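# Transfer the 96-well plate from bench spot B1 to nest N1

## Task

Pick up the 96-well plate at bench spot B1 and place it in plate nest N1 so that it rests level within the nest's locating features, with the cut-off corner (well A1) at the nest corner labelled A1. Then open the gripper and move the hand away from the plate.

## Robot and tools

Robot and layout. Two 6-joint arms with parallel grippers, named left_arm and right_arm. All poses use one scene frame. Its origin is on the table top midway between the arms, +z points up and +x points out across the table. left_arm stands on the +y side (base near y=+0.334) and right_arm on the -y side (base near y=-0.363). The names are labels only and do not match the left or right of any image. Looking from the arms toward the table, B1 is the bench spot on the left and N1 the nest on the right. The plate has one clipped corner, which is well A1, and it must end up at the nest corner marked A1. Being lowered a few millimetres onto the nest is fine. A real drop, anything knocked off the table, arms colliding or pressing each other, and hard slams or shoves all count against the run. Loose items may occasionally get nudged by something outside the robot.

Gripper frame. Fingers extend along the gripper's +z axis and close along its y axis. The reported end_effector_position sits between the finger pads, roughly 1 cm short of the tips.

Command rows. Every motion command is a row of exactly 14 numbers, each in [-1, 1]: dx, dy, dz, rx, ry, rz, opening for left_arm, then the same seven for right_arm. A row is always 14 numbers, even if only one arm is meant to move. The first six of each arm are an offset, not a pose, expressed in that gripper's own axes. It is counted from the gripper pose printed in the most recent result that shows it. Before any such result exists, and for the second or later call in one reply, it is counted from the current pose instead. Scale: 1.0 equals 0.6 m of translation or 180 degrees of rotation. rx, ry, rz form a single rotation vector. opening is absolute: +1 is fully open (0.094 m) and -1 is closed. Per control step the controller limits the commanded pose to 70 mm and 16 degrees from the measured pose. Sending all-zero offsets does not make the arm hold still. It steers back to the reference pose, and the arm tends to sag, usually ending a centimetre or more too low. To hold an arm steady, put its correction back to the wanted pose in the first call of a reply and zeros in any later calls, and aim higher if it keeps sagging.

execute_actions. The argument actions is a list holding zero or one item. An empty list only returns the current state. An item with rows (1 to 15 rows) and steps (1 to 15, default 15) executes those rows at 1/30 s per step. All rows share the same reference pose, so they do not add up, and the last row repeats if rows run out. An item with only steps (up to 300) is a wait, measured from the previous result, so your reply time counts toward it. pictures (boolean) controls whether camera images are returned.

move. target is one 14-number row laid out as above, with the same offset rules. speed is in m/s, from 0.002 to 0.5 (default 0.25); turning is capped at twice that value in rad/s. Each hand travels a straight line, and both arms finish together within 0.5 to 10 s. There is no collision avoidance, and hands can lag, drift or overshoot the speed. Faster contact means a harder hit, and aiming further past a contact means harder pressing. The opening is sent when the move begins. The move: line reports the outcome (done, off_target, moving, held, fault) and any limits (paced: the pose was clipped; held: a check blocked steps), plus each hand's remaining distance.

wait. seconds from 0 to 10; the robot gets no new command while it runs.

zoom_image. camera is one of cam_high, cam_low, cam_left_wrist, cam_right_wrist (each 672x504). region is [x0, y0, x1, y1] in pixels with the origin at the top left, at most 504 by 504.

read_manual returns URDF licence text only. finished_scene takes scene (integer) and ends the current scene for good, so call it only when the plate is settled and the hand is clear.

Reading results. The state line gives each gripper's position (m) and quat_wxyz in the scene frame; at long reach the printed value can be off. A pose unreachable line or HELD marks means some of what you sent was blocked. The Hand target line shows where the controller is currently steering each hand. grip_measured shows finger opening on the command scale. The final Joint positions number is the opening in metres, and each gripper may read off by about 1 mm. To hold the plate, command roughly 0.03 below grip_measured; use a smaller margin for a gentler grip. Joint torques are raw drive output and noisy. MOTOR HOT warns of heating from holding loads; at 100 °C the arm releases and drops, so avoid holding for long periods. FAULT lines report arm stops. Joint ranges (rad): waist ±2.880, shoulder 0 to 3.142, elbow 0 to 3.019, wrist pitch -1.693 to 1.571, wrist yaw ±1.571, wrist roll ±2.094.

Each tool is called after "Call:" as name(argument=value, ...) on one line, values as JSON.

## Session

Call:
execute_actions(actions=[])

Scene clock: 0.00 s of 13200.00 s.
left_arm: end_effector_position=(+0.4656, +0.6031, +0.2603) grip_measured=+1.000 end_effector_quat_wxyz=(+0.003, +0.345, +0.938, +0.014) | right_arm: end_effector_position=(+0.0996, -0.6332, +0.1463) grip_measured=+1.000 end_effector_quat_wxyz=(-0.069, +0.359, +0.927, +0.083)
Joint positions: left_arm=[ 0.654  1.728  1.76  -1.577 -0.014  1.227  0.094] | right_arm=[-1.29   1.253  0.919 -1.453  0.022 -0.608  0.094]
Joint velocities: left_arm=[ 0.005 -0.005 -0.007  0.012 -0.051  0.007  0.   ] | right_arm=[-0.015  0.005  0.012 -0.017  0.037 -0.022  0.   ]
Joint torques (N m, as the arm reports them, + toward a larger angle): no reading
Hand target (left_arm): +0.471, +0.606, +0.271; +0.012, +0.345, +0.938, +0.025
Hand target (right_arm): +0.102, -0.642, +0.154; -0.063, +0.359, +0.928, +0.073
camera_calibration (this result's frames):
cam_left_wrist: T_world_to_cam=[[-0.659967, -0.750511, -0.0343013, 0.770846], [-0.613215, 0.511732, 0.601746, -0.179381], [-0.434064, 0.418166, -0.797951, 0.282177], [0, 0, 0, 1]] pos_world=[0.521216, 0.552327, 0.359546]
cam_right_wrist: T_world_to_cam=[[-0.68347, -0.72241, -0.10485, -0.370815], [-0.547714, 0.412546, 0.727884, 0.215852], [-0.482575, 0.554915, -0.677636, 0.623943], [0, 0, 0, 1]] pos_world=[0.165884, -0.703164, 0.226812]

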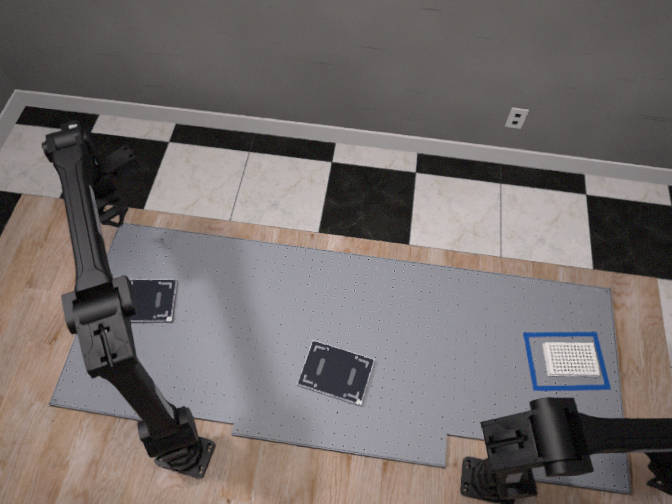

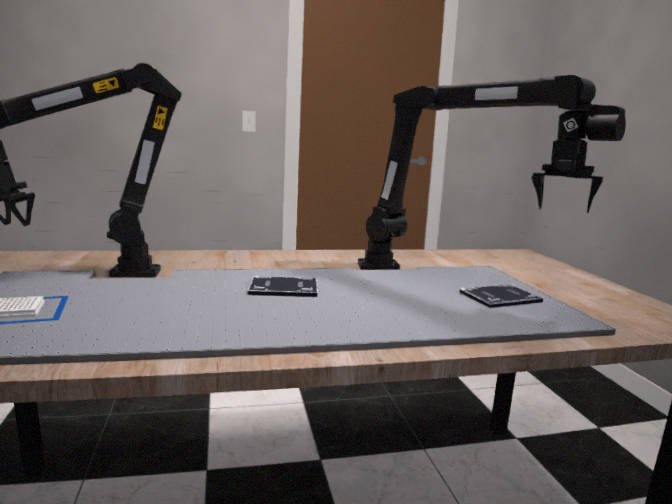

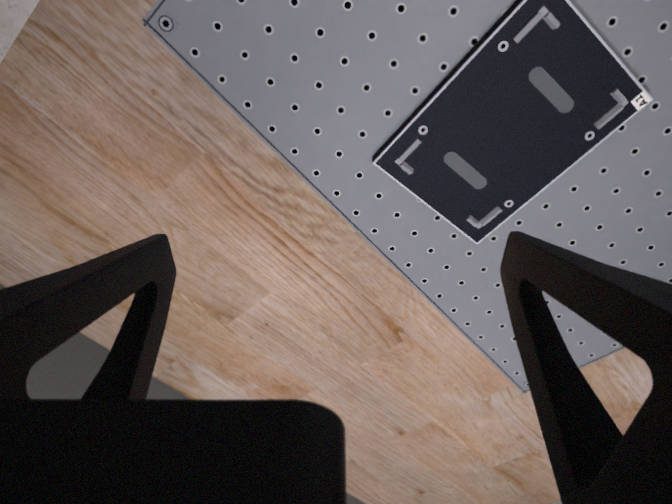

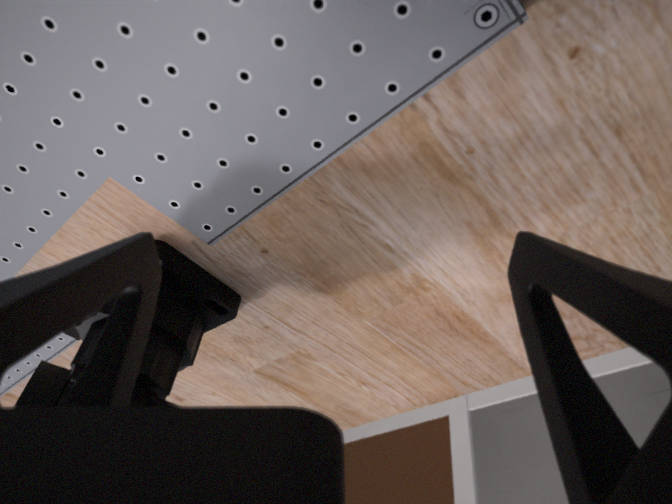

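Call:
zoom_image(camera="cam_high", region=[510, 320, 630, 400])

Call:
zoom_image(camera="cam_left_wrist", region=[360, 0, 672, 250])

Region (510, 320, 630, 400) of cam_high's 672x504 image, scaled by 4.200, with more detail than that image has.

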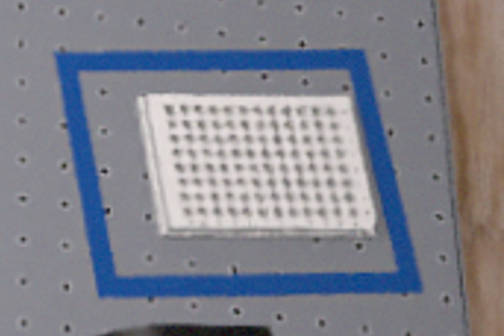

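Region (360, 0, 672, 250) of cam_left_wrist's 672x504 image, scaled by 1.615, with more detail than that image has; it fills the top 404 rows of this view, and the rest is white.

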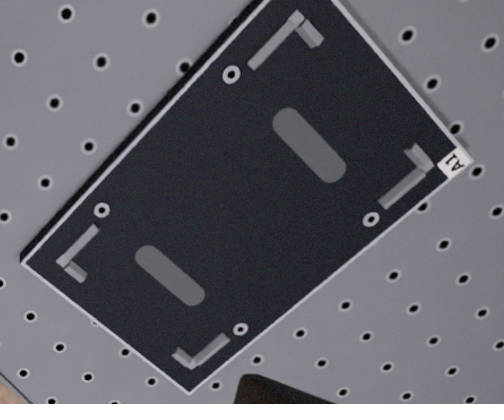

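Call:
move(target=[0.054,-0.239,0.144,0.008,-0.004,0.2144,1,-0.2577,0.4025,-0.0127,0.0113,-0.0693,0.2193,1], speed=0.25)

Scene clock: 42.20 s of 13200.00 s.
left_arm: end_effector_position=(+0.3479, +0.5210, +0.1655) grip_measured=+1.000 end_effector_quat_wxyz=(-0.007, +0.630, +0.777, -0.007) | right_arm: end_effector_position=(+0.3567, -0.5479, +0.1334) grip_measured=+1.000 end_effector_quat_wxyz=(-0.027, +0.653, +0.757, -0.002)
Joint positions: left_arm=[ 0.626  1.416  1.141 -1.314 -0.007  1.855  0.094] | right_arm=[-0.475  1.39   1.025 -1.259 -0.005  0.889  0.094]
Joint velocities: left_arm=[ 0.005 -0.015  0.002  0.002 -0.007 -0.125  0.   ] | right_arm=[-0.005 -0.005 -0.022  0.017 -0.037  0.022  0.   ]
Joint torques (N m, as the arm reports them, + toward a larger angle): left_arm=[ -1.08 -10.18   7.35   0.23   0.2    0.04] | right_arm=[-0.46 -6.56 11.17  0.06  0.34 -0.02]
Hand target (left_arm): +0.350, +0.518, +0.169; -0.001, +0.636, +0.772, +0.001
Hand target (right_arm): +0.376, -0.558, +0.147; -0.004, +0.655, +0.756, -0.000
Off the commanded pose (left_arm): 0.006 m, 2 deg.
Off the commanded pose (right_arm): 0.029 m, 3 deg.
After step 90, 37.07 s passed at rest.
move: off_target (right_arm)
camera_calibration (this result's frames):
cam_left_wrist: T_world_to_cam=[[-0.981294, -0.192011, 0.0139259, 0.441156], [-0.145592, 0.787496, 0.598876, -0.45835], [-0.125958, 0.585646, -0.800721, -0.0042481], [0, 0, 0, 1]] pos_world=[0.365637, 0.448144, 0.26495]
cam_right_wrist: T_world_to_cam=[[-0.989689, -0.138469, 0.0366403, 0.275536], [-0.0864946, 0.781653, 0.617687, 0.383333], [-0.114171, 0.608149, -0.78557, 0.604126], [0, 0, 0, 1]] pos_world=[0.374825, -0.628879, 0.227708]

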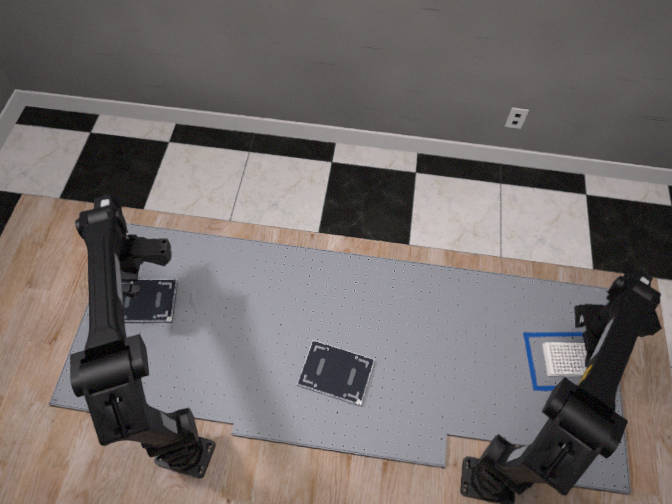

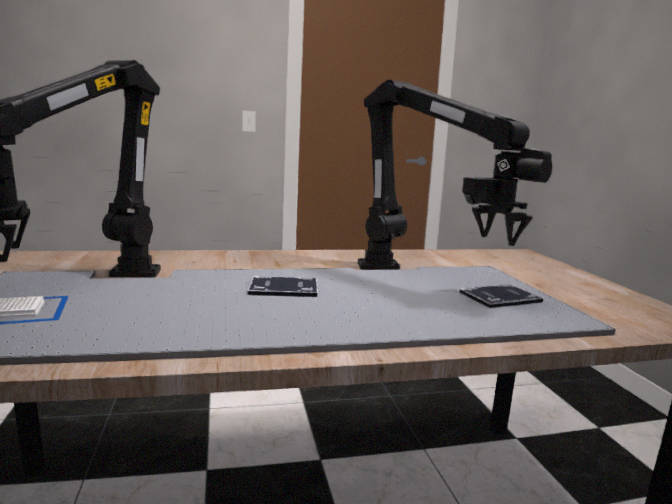

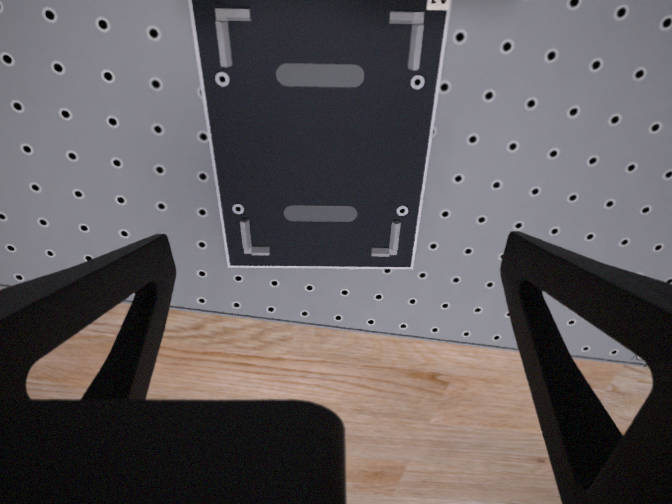

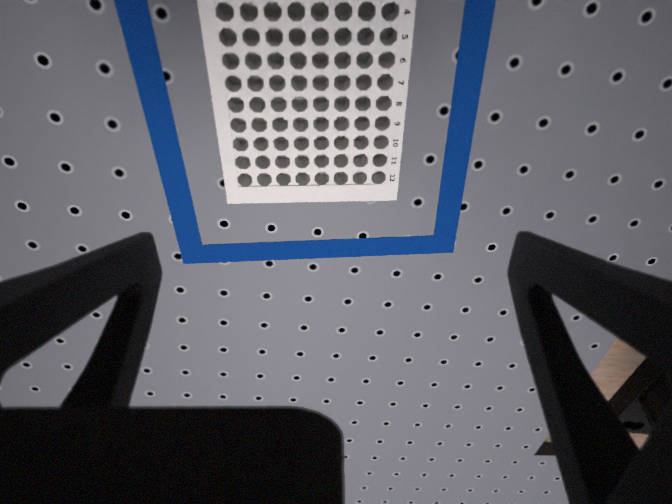

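Call:
move(target=[0,0,0,0,0,0,1,-0.0298,0.0165,0.1375,-0.0122,-0.0122,0,1], speed=0.1)

Scene clock: 59.57 s of 13200.00 s.
left_arm: end_effector_position=(+0.3479, +0.5210, +0.1655) grip_measured=+1.000 end_effector_quat_wxyz=(-0.007, +0.630, +0.777, -0.007) | right_arm: end_effector_position=(+0.3670, -0.5564, +0.0561) grip_measured=+1.000 end_effector_quat_wxyz=(+0.002, +0.651, +0.759, +0.002)
Joint positions: left_arm=[ 0.626  1.416  1.141 -1.314 -0.007  1.856  0.094] | right_arm=[-0.479  1.488  0.901 -0.979 -0.003  0.879  0.094]
Joint velocities: left_arm=[-0.015  0.005  0.002 -0.012 -0.007 -0.037  0.   ] | right_arm=[-0.015 -0.015  0.002  0.002 -0.037  0.051  0.   ]
Joint torques (N m, as the arm reports them, + toward a larger angle): left_arm=[-0.43 -8.97  7.77 -0.14  0.02 -0.06] | right_arm=[-1.82 -8.11  6.68  0.46  0.34 -0.2 ]
Hand target (left_arm): +0.348, +0.521, +0.165; -0.007, +0.630, +0.777, -0.007
Hand target (right_arm): +0.364, -0.562, +0.050; +0.000, +0.653, +0.758, -0.000
Off the commanded pose (left_arm): 0.000 m, 0 deg.
Off the commanded pose (right_arm): 0.008 m, 0 deg.
After step 90, 13.17 s passed at rest.
move: done
camera_calibration (this result's frames):
cam_left_wrist: T_world_to_cam=[[-0.981513, -0.190888, 0.0139272, 0.440647], [-0.144692, 0.787676, 0.598858, -0.458753], [-0.125285, 0.585772, -0.800734, -0.00454554], [0, 0, 0, 1]] pos_world=[0.365553, 0.448126, 0.264951]
cam_right_wrist: T_world_to_cam=[[-0.989589, -0.143726, -0.00751923, 0.286858], [-0.120628, 0.799787, 0.588039, 0.462845], [-0.078503, 0.582824, -0.808798, 0.523832], [0, 0, 0, 1]] pos_world=[0.380826, -0.63425, 0.15366]

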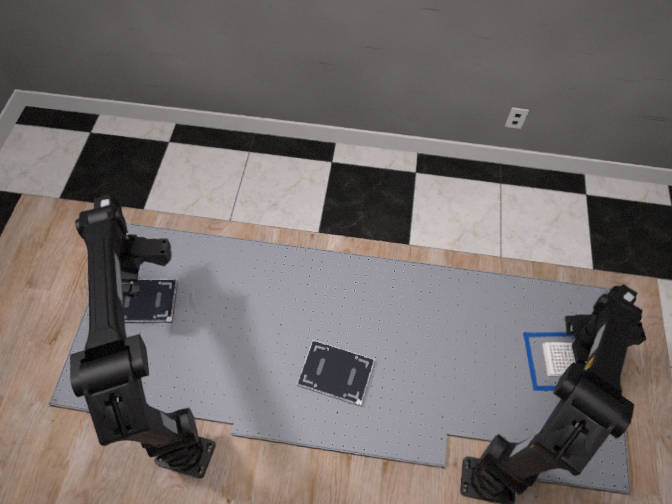

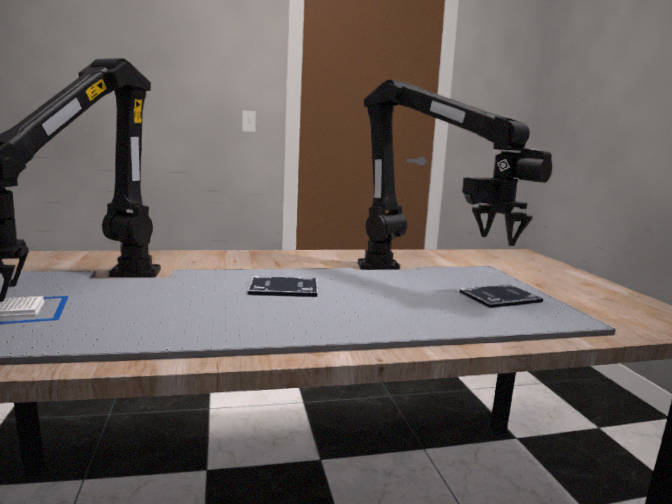

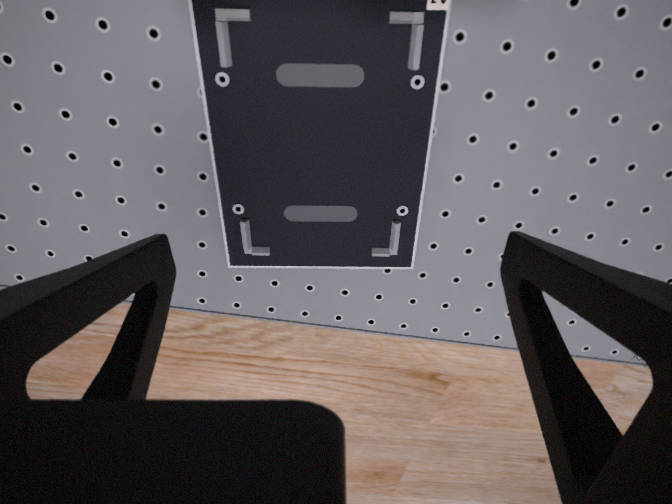

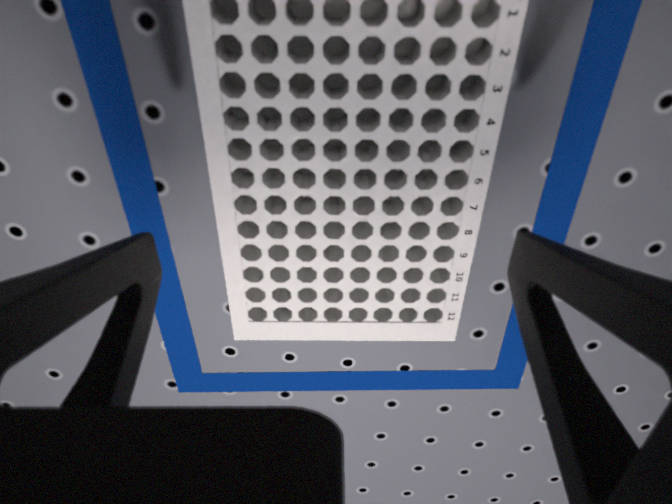

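Call:
move(target=[0,0,0,0,0,0,1,-0.0183,-0.0125,0.028,0.001,0,0.009,1], speed=0.04)

Scene clock: 68.70 s of 13200.00 s.
left_arm: end_effector_position=(+0.3479, +0.5210, +0.1655) grip_measured=+1.000 end_effector_quat_wxyz=(-0.007, +0.630, +0.777, -0.007) | right_arm: end_effector_position=(+0.3646, -0.5646, +0.0472) grip_measured=+1.000 end_effector_quat_wxyz=(+0.006, +0.659, +0.752, +0.002)
Joint positions: left_arm=[ 0.626  1.416  1.141 -1.314 -0.007  1.856  0.094] | right_arm=[-0.501  1.504  0.89  -0.945 -0.003  0.879  0.094]
Joint velocities: left_arm=[ 0.005 -0.005  0.007  0.007  0.007 -0.11   0.   ] | right_arm=[-0.005 -0.015 -0.017  0.002 -0.007 -0.022  0.   ]
Joint torques (N m, as the arm reports them, + toward a larger angle): left_arm=[-0.46 -8.98  7.77 -0.14  0.02 -0.04] | right_arm=[-1.36 -8.14  6.55  0.39  0.26 -0.17]
Hand target (left_arm): +0.348, +0.521, +0.165; -0.007, +0.630, +0.777, -0.007
Hand target (right_arm): +0.361, -0.568, +0.040; +0.001, +0.661, +0.750, +0.001
Off the commanded pose (left_arm): 0.000 m, 0 deg.
Off the commanded pose (right_arm): 0.009 m, 1 deg.
After step 90, 5.27 s passed at rest.
move: done
camera_calibration (this result's frames):
cam_left_wrist: T_world_to_cam=[[-0.981513, -0.190888, 0.0139272, 0.440647], [-0.144692, 0.787676, 0.598858, -0.458753], [-0.125285, 0.585772, -0.800734, -0.00454554], [0, 0, 0, 1]] pos_world=[0.365553, 0.448126, 0.264951]
cam_right_wrist: T_world_to_cam=[[-0.99237, -0.122595, -0.013141, 0.29646], [-0.107116, 0.80444, 0.584297, 0.472223], [-0.0610607, 0.581246, -0.811433, 0.51408], [0, 0, 0, 1]] pos_world=[0.37617, -0.642337, 0.145119]

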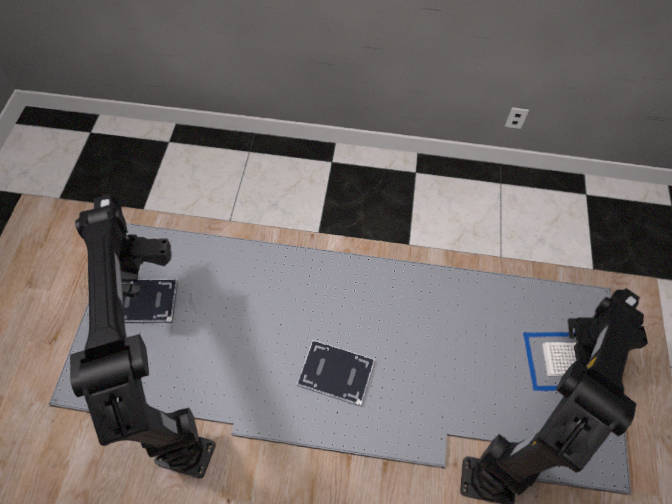

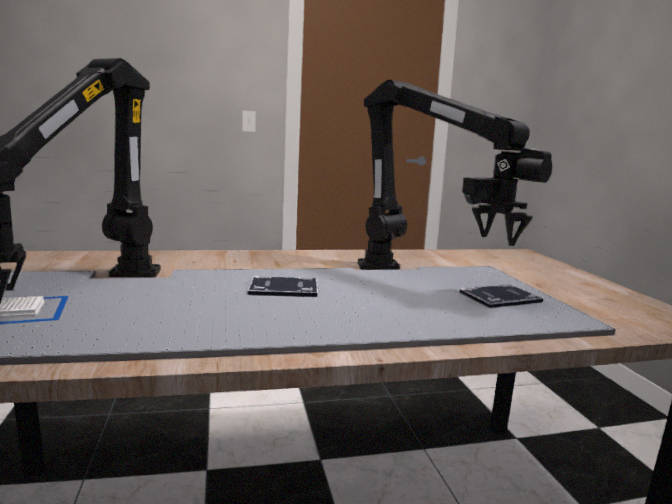

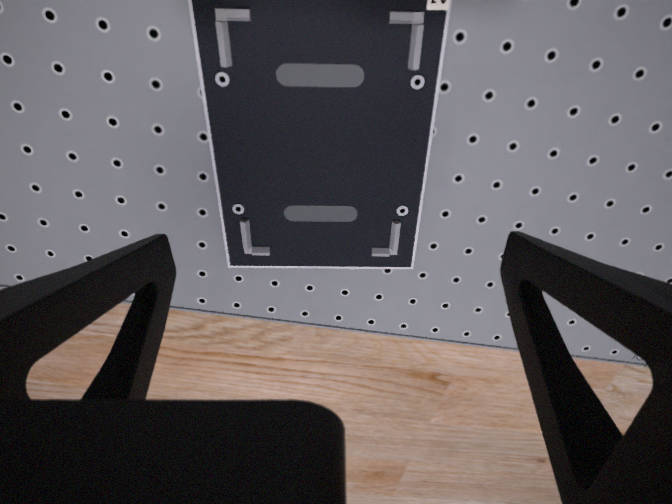

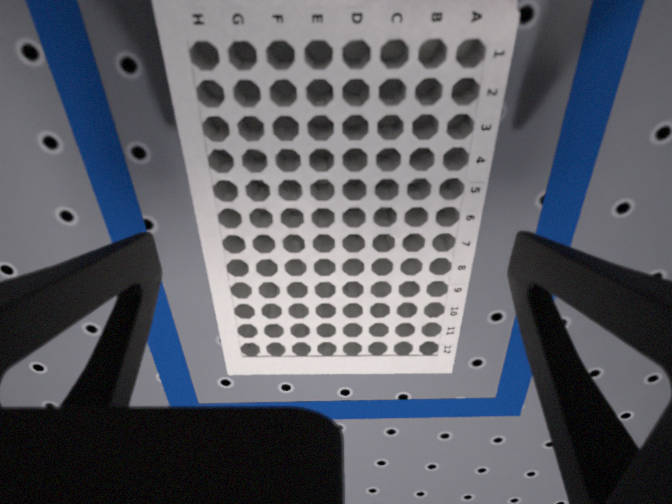

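Call:
move(target=[0,0,0,0,0,0,1,0.002,-0.004,0.05,0.0035,0.002,0,1], speed=0.03)

Scene clock: 72.63 s of 13200.00 s.
left_arm: end_effector_position=(+0.3479, +0.5210, +0.1655) grip_measured=+1.000 end_effector_quat_wxyz=(-0.007, +0.630, +0.777, -0.007) | right_arm: end_effector_position=(+0.3639, -0.5641, +0.0255) grip_measured=+1.000 end_effector_quat_wxyz=(+0.005, +0.659, +0.752, +0.002)
Joint positions: left_arm=[ 0.626  1.416  1.141 -1.314 -0.007  1.856  0.094] | right_arm=[-0.501  1.542  0.863 -0.882 -0.003  0.879  0.094]
Joint velocities: left_arm=[-0.005 -0.005 -0.012 -0.002  0.022 -0.066  0.   ] | right_arm=[ 0.005 -0.024 -0.007  0.022  0.037  0.051  0.   ]
Joint torques (N m, as the arm reports them, + toward a larger angle): left_arm=[-0.42 -9.    7.76 -0.15  0.02 -0.04] | right_arm=[-0.86 -7.51  6.04  0.39  0.28 -0.12]
Hand target (left_arm): +0.348, +0.521, +0.165; -0.007, +0.630, +0.777, -0.007
Hand target (right_arm): +0.362, -0.564, +0.017; -0.000, +0.659, +0.752, +0.000
Off the commanded pose (left_arm): 0.000 m, 0 deg.
Off the commanded pose (right_arm): 0.008 m, 1 deg.
move: done
camera_calibration (this result's frames):
cam_left_wrist: T_world_to_cam=[[-0.981513, -0.190888, 0.0139272, 0.440647], [-0.144692, 0.787676, 0.598858, -0.458753], [-0.125285, 0.585772, -0.800734, -0.00454554], [0, 0, 0, 1]] pos_world=[0.365553, 0.448126, 0.264951]
cam_right_wrist: T_world_to_cam=[[-0.992386, -0.122585, -0.0119574, 0.295477], [-0.10636, 0.803966, 0.585087, 0.483863], [-0.0621093, 0.581904, -0.810882, 0.496926], [0, 0, 0, 1]] pos_world=[0.375555, -0.641951, 0.12338]

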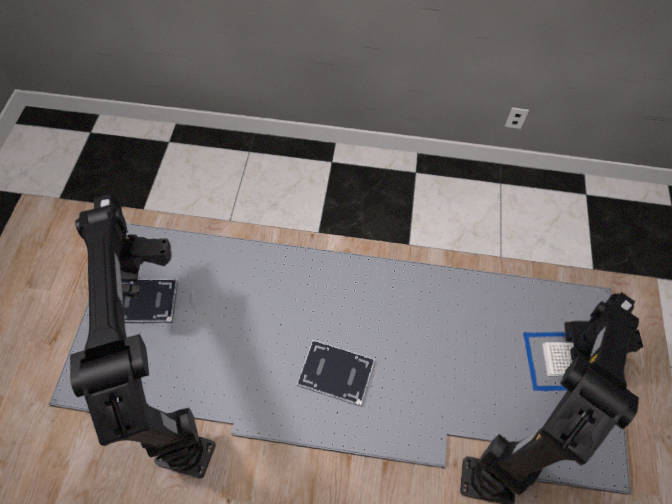

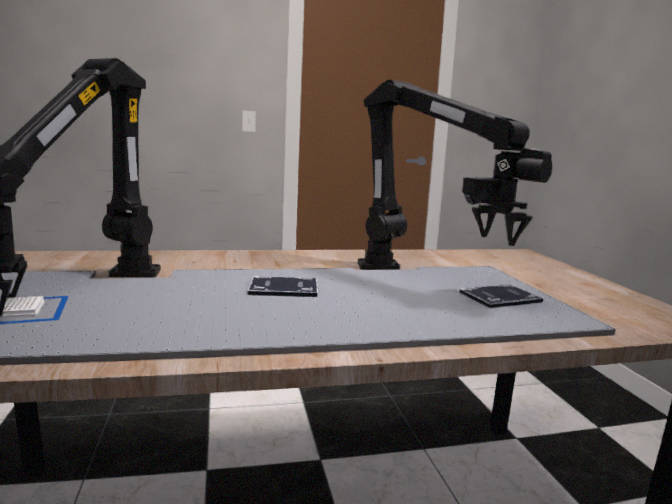

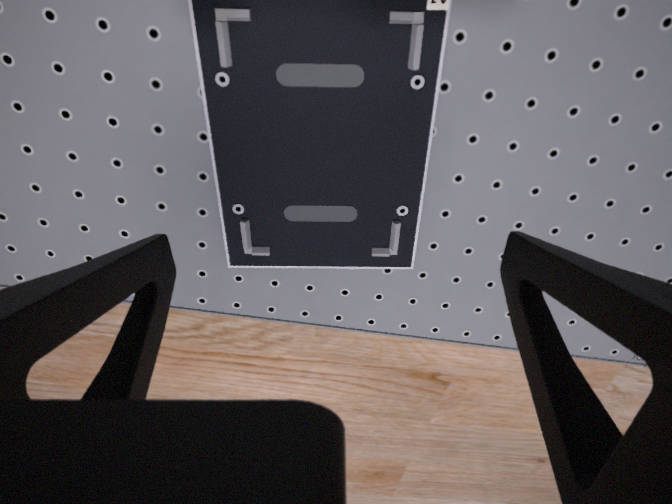

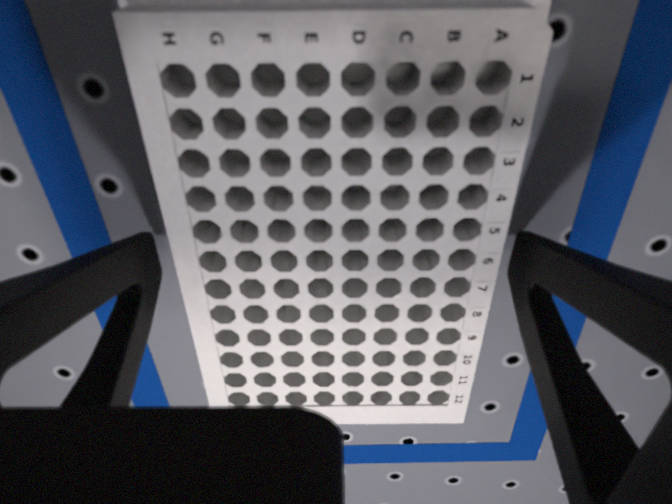

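Similar depth to before. Close.

Call:
execute_actions(actions=[{"rows":[[0,0,0,0,0,0,1,0,0,0.005,0,0,0,0.85],[0,0,0,0,0,0,1,0,0,0.005,0,0,0,0.8],[0,0,0,0,0,0,1,0,0,0.005,0,0,0,0.78],[0,0,0,0,0,0,1,0,0,0.005,0,0,0,0.76],[0,0,0,0,0,0,1,0,0,0.005,0,0,0,0.75],[0,0,0,0,0,0,1,0,0,0.005,0,0,0,0.74],[0,0,0,0,0,0,1,0,0,0.005,0,0,0,0.73],[0,0,0,0,0,0,1,0,0,0.005,0,0,0,0.72],[0,0,0,0,0,0,1,0,0,0.005,0,0,0,0.71],[0,0,0,0,0,0,1,0,0,0.005,0,0,0,0.70],[0,0,0,0,0,0,1,0,0,0.005,0,0,0,0.69]],"steps":15}], pictures=false)

Call:
execute_actions(actions=[{"steps":10}], pictures=false)

Scene clock: 77.67 s of 13200.00 s.
left_arm: end_effector_position=(+0.3479, +0.5210, +0.1655) grip_measured=+1.000 end_effector_quat_wxyz=(-0.007, +0.630, +0.777, -0.007) | right_arm: end_effector_position=(+0.3639, -0.5641, +0.0255) grip_measured=+0.706 end_effector_quat_wxyz=(+0.005, +0.659, +0.752, +0.002)
Joint positions: left_arm=[ 0.626  1.416  1.141 -1.314 -0.007  1.856  0.094] | right_arm=[-0.501  1.542  0.863 -0.882 -0.003  0.879  0.08 ]
Joint velocities: left_arm=[-0.015 -0.015 -0.007  0.002  0.037  0.022  0.   ] | right_arm=[ 0.005 -0.015 -0.012 -0.002  0.066 -0.022  0.   ]
Joint torques (N m, as the arm reports them, + toward a larger angle): left_arm=[-0.48 -8.97  7.76 -0.14  0.02 -0.05] | right_arm=[-0.88 -8.78  6.33  0.31  0.2  -0.12]
Hand target (left_arm): +0.348, +0.521, +0.165; -0.007, +0.630, +0.777, -0.007
Hand target (right_arm): +0.364, -0.564, +0.023; +0.005, +0.659, +0.752, +0.002
Off the commanded pose (left_arm): 0.000 m, 0 deg.
Off the commanded pose (right_arm): 0.003 m, 0 deg.
Steps of this call (steps 1 to 90: nothing new was sent; then 1.53 s passed at rest; steps 91 to 105: all 15 steps of this action). Readings (end_effector_position):
91: left_arm (+0.3479, +0.5210, +0.1655) | right_arm (+0.3639, -0.5641, +0.0255)
92: left_arm (+0.3479, +0.5210, +0.1655) | right_arm (+0.3639, -0.5641, +0.0255)
94: left_arm (+0.3479, +0.5210, +0.1655) | right_arm (+0.3639, -0.5641, +0.0255)
98: left_arm (+0.3479, +0.5210, +0.1655) | right_arm (+0.3639, -0.5641, +0.0255)
105: the state above

Scene clock: 78.00 s of 13200.00 s.
left_arm: end_effector_position=(+0.3479, +0.5210, +0.1655) grip_measured=+1.000 end_effector_quat_wxyz=(-0.007, +0.630, +0.777, -0.007) | right_arm: end_effector_position=(+0.3639, -0.5641, +0.0255) grip_measured=+0.706 end_effector_quat_wxyz=(+0.005, +0.659, +0.752, +0.002)
Joint positions: left_arm=[ 0.626  1.416  1.141 -1.314 -0.007  1.856  0.094] | right_arm=[-0.501  1.542  0.863 -0.882 -0.003  0.879  0.08 ]
Joint velocities: left_arm=[ 0.005 -0.005 -0.007  0.002 -0.081 -0.037  0.   ] | right_arm=[-0.005 -0.015  0.022 -0.007  0.007 -0.051  0.   ]
Joint torques (N m, as the arm reports them, + toward a larger angle): left_arm=[-0.45 -8.95  7.77 -0.14  0.02 -0.04] | right_arm=[-0.86 -8.7   6.33  0.34  0.19 -0.11]
Hand target (left_arm): +0.348, +0.521, +0.165; -0.007, +0.630, +0.777, -0.007
Hand target (right_arm): +0.364, -0.564, +0.023; +0.005, +0.659, +0.752, +0.002
Off the commanded pose (left_arm): 0.000 m, 0 deg.
Off the commanded pose (right_arm): 0.003 m, 0 deg.
Steps of this call (steps 1 to 10: nothing new was sent). Readings (end_effector_position):
1: left_arm (+0.3479, +0.5210, +0.1655) | right_arm (+0.3639, -0.5641, +0.0255)
2: left_arm (+0.3479, +0.5210, +0.1655) | right_arm (+0.3639, -0.5641, +0.0255)
4: left_arm (+0.3479, +0.5210, +0.1655) | right_arm (+0.3639, -0.5641, +0.0255)
8: left_arm (+0.3479, +0.5210, +0.1655) | right_arm (+0.3639, -0.5641, +0.0255)
10: the state above

Call:
execute_actions(actions=[{"rows":[[0,0,0,0,0,0,1,0,0,0.005,0,0,0,0.68],[0,0,0,0,0,0,1,0,0,0.005,0,0,0,0.672]],"steps":6}], pictures=false)

Call:
move(target=[0,0,0,0,0,0,1,-0.018,0.023,-0.13,-0.0085,-0.0095,0,0.672], speed=0.08)

Scene clock: 82.30 s of 13200.00 s.
left_arm: end_effector_position=(+0.3479, +0.5210, +0.1655) grip_measured=+1.000 end_effector_quat_wxyz=(-0.007, +0.630, +0.777, -0.007) | right_arm: end_effector_position=(+0.3639, -0.5641, +0.0255) grip_measured=+0.700 end_effector_quat_wxyz=(+0.005, +0.659, +0.752, +0.002)
Joint positions: left_arm=[ 0.626  1.416  1.141 -1.314 -0.007  1.856  0.094] | right_arm=[-0.501  1.542  0.863 -0.882 -0.003  0.879  0.08 ]
Joint velocities: left_arm=[ 0.005  0.005 -0.002 -0.022  0.022 -0.095  0.   ] | right_arm=[-0.015  0.005 -0.017 -0.007 -0.081  0.022  0.001]
Joint torques (N m, as the arm reports them, + toward a larger angle): left_arm=[-0.47 -9.01  7.76 -0.14  0.02 -0.05] | right_arm=[-0.73 -8.65  6.35  0.32  0.2  -0.11]
Hand target (left_arm): +0.348, +0.521, +0.165; -0.007, +0.630, +0.777, -0.007
Hand target (right_arm): +0.364, -0.564, +0.023; +0.005, +0.659, +0.752, +0.002
Off the commanded pose (left_arm): 0.000 m, 0 deg.
Off the commanded pose (right_arm): 0.003 m, 0 deg.
Steps of this call (steps 1 to 90: nothing new was sent; then 1.10 s passed at rest; steps 91 to 96: all 6 steps of this action). Readings (end_effector_position):
91: left_arm (+0.3479, +0.5210, +0.1655) | right_arm (+0.3639, -0.5641, +0.0255)
92: left_arm (+0.3479, +0.5210, +0.1655) | right_arm (+0.3639, -0.5641, +0.0255)
94: left_arm (+0.3479, +0.5210, +0.1655) | right_arm (+0.3639, -0.5641, +0.0255)
96: the state above

Scene clock: 83.87 s of 13200.00 s.
left_arm: end_effector_position=(+0.3479, +0.5210, +0.1655) grip_measured=+1.000 end_effector_quat_wxyz=(-0.007, +0.630, +0.777, -0.007) | right_arm: end_effector_position=(+0.3611, -0.5628, +0.0807) grip_measured=+0.700 end_effector_quat_wxyz=(-0.002, +0.659, +0.752, +0.000)
Joint positions: left_arm=[ 0.626  1.416  1.141 -1.314 -0.007  1.856  0.094] | right_arm=[-0.501  1.451  0.937 -1.06  -0.001  0.879  0.08 ]
Joint velocities: left_arm=[ 0.005  0.015  0.017  0.027  0.051 -0.037  0.   ] | right_arm=[-0.005  0.015 -0.007 -0.012 -0.037 -0.022  0.   ]
Joint torques (N m, as the arm reports them, + toward a larger angle): left_arm=[-0.47 -8.98  7.77 -0.13  0.01 -0.05] | right_arm=[-0.48 -9.67 10.58 -0.58  0.34 -0.07]
Hand target (left_arm): +0.348, +0.521, +0.165; -0.007, +0.630, +0.777, -0.007
Hand target (right_arm): +0.378, -0.572, +0.103; +0.025, +0.659, +0.752, +0.003
Off the commanded pose (left_arm): 0.000 m, 0 deg.
Off the commanded pose (right_arm): 0.030 m, 3 deg.
move: off_target (right_arm)
camera_calibration (this result's frames):
cam_left_wrist: T_world_to_cam=[[-0.981513, -0.190888, 0.0139272, 0.440647], [-0.144692, 0.787676, 0.598858, -0.458753], [-0.125285, 0.585772, -0.800734, -0.00454554], [0, 0, 0, 1]] pos_world=[0.365553, 0.448126, 0.264951]
cam_right_wrist: T_world_to_cam=[[-0.992463, -0.122544, 0.000435689, 0.292627], [-0.0986067, 0.800698, 0.590898, 0.445141], [-0.07276, 0.586401, -0.806746, 0.546862], [0, 0, 0, 1]] pos_world=[0.374105, -0.641244, 0.178019]

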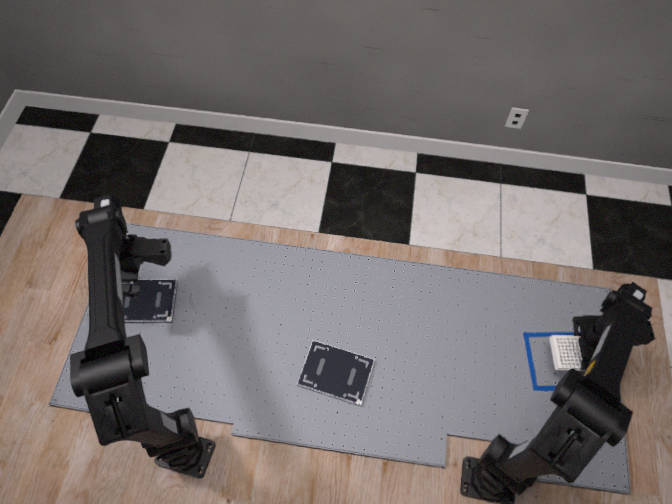

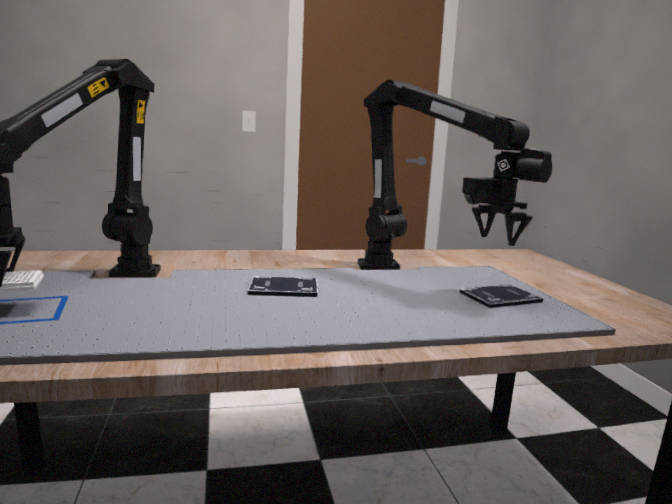

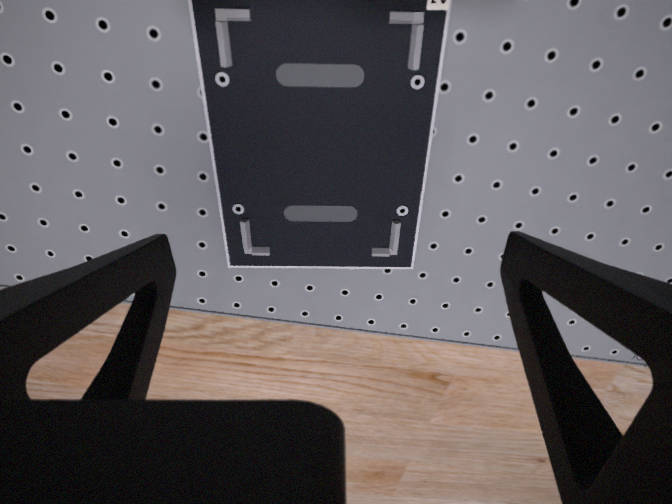

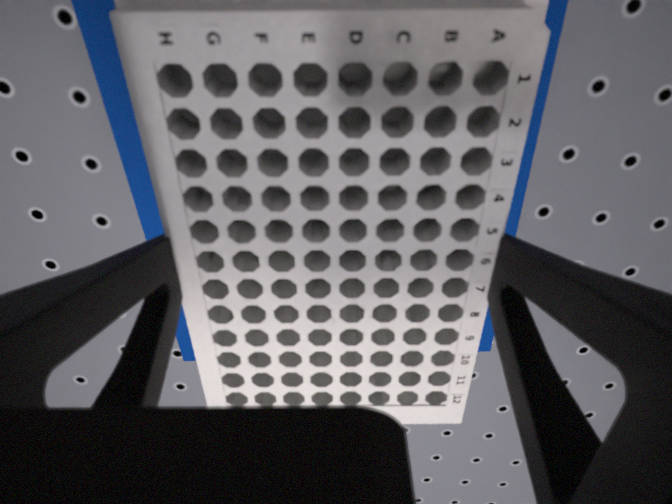

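Call:
move(target=[0,0,0,0,0,0,1,0.7663,0.2255,-0.031,-0.012,0,-0.097,0.668], speed=0.25)

Scene clock: 92.33 s of 13200.00 s.
left_arm: end_effector_position=(+0.3479, +0.5210, +0.1655) grip_measured=+1.000 end_effector_quat_wxyz=(-0.007, +0.630, +0.777, -0.007) | right_arm: end_effector_position=(+0.4183, -0.0993, +0.0830) grip_measured=+0.700 end_effector_quat_wxyz=(+0.001, +0.532, +0.847, -0.002)
Joint positions: left_arm=[ 0.626  1.416  1.141 -1.314 -0.007  1.856  0.094] | right_arm=[ 0.674  1.649  1.176 -1.1    0.004  1.737  0.08 ]
Joint velocities: left_arm=[-0.005  0.005 -0.007 -0.012 -0.037 -0.066  0.   ] | right_arm=[-0.005 -0.015 -0.022 -0.002 -0.037  0.051 -0.   ]
Joint torques (N m, as the arm reports them, + toward a larger angle): left_arm=[-0.45 -8.96  7.76 -0.15  0.02 -0.05] | right_arm=[ -0.54 -10.29  10.64  -0.69   0.37  -0.01]
Hand target (left_arm): +0.348, +0.521, +0.165; -0.007, +0.630, +0.777, -0.007
Hand target (right_arm): +0.433, -0.089, +0.095; +0.008, +0.537, +0.844, +0.010
Off the commanded pose (left_arm): 0.000 m, 0 deg.
Off the commanded pose (right_arm): 0.026 m, 2 deg.
After step 90, 3.07 s passed at rest.
move: off_target (right_arm)
camera_calibration (this result's frames):
cam_left_wrist: T_world_to_cam=[[-0.981513, -0.190888, 0.0139272, 0.440647], [-0.144692, 0.787676, 0.598858, -0.458753], [-0.125285, 0.585772, -0.800734, -0.00454554], [0, 0, 0, 1]] pos_world=[0.365553, 0.448126, 0.264951]
cam_right_wrist: T_world_to_cam=[[-0.905131, -0.425132, -0.000589291, 0.339678], [-0.344998, 0.73371, 0.58536, 0.175158], [-0.248423, 0.530031, -0.810773, 0.349227], [0, 0, 0, 1]] pos_world=[0.454639, -0.169208, 0.180814]

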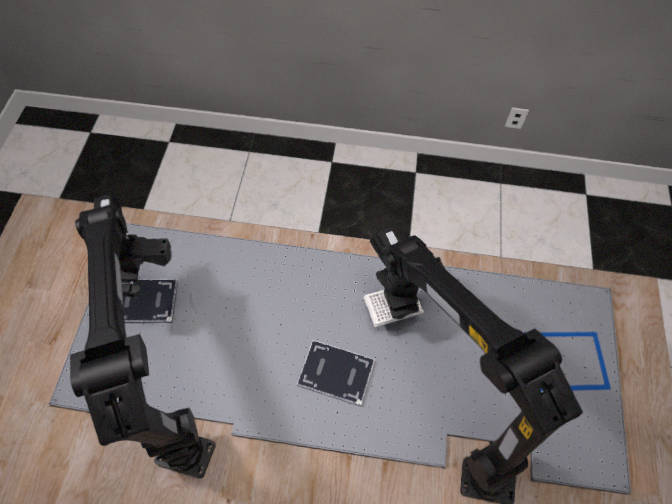

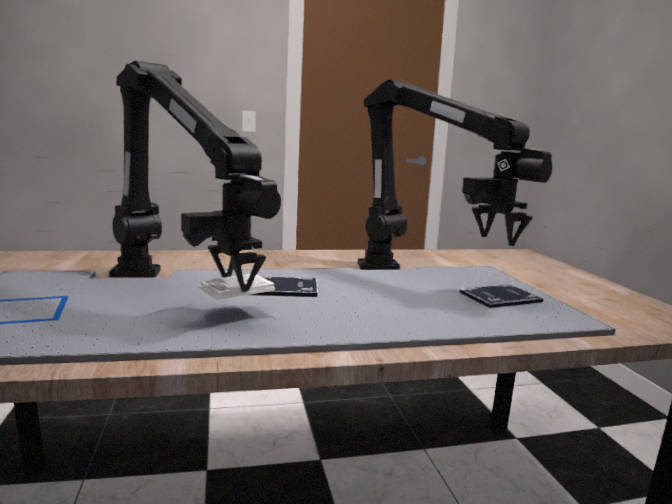

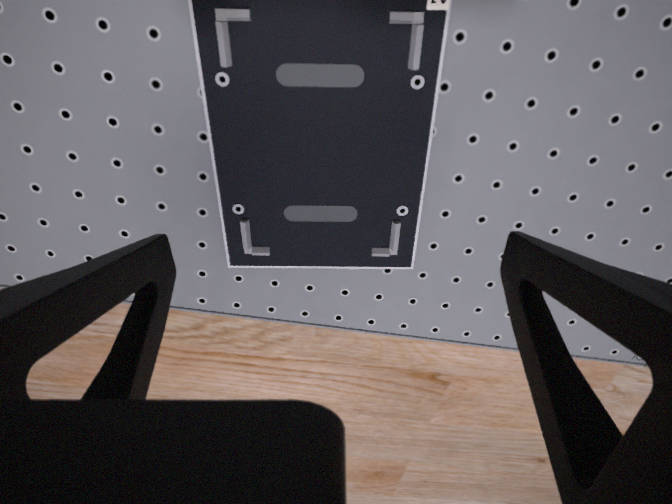

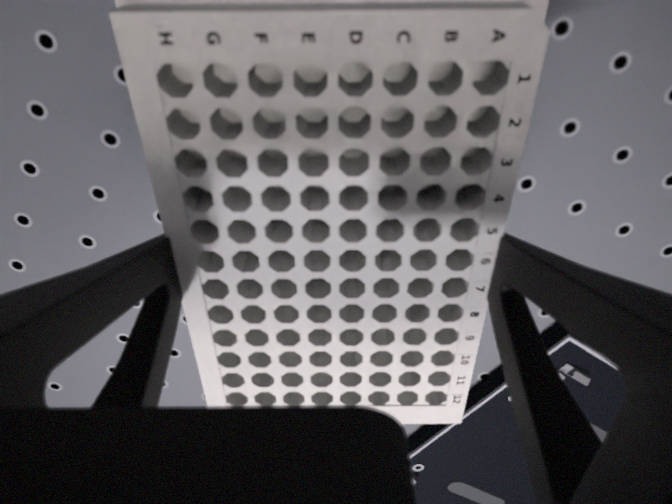

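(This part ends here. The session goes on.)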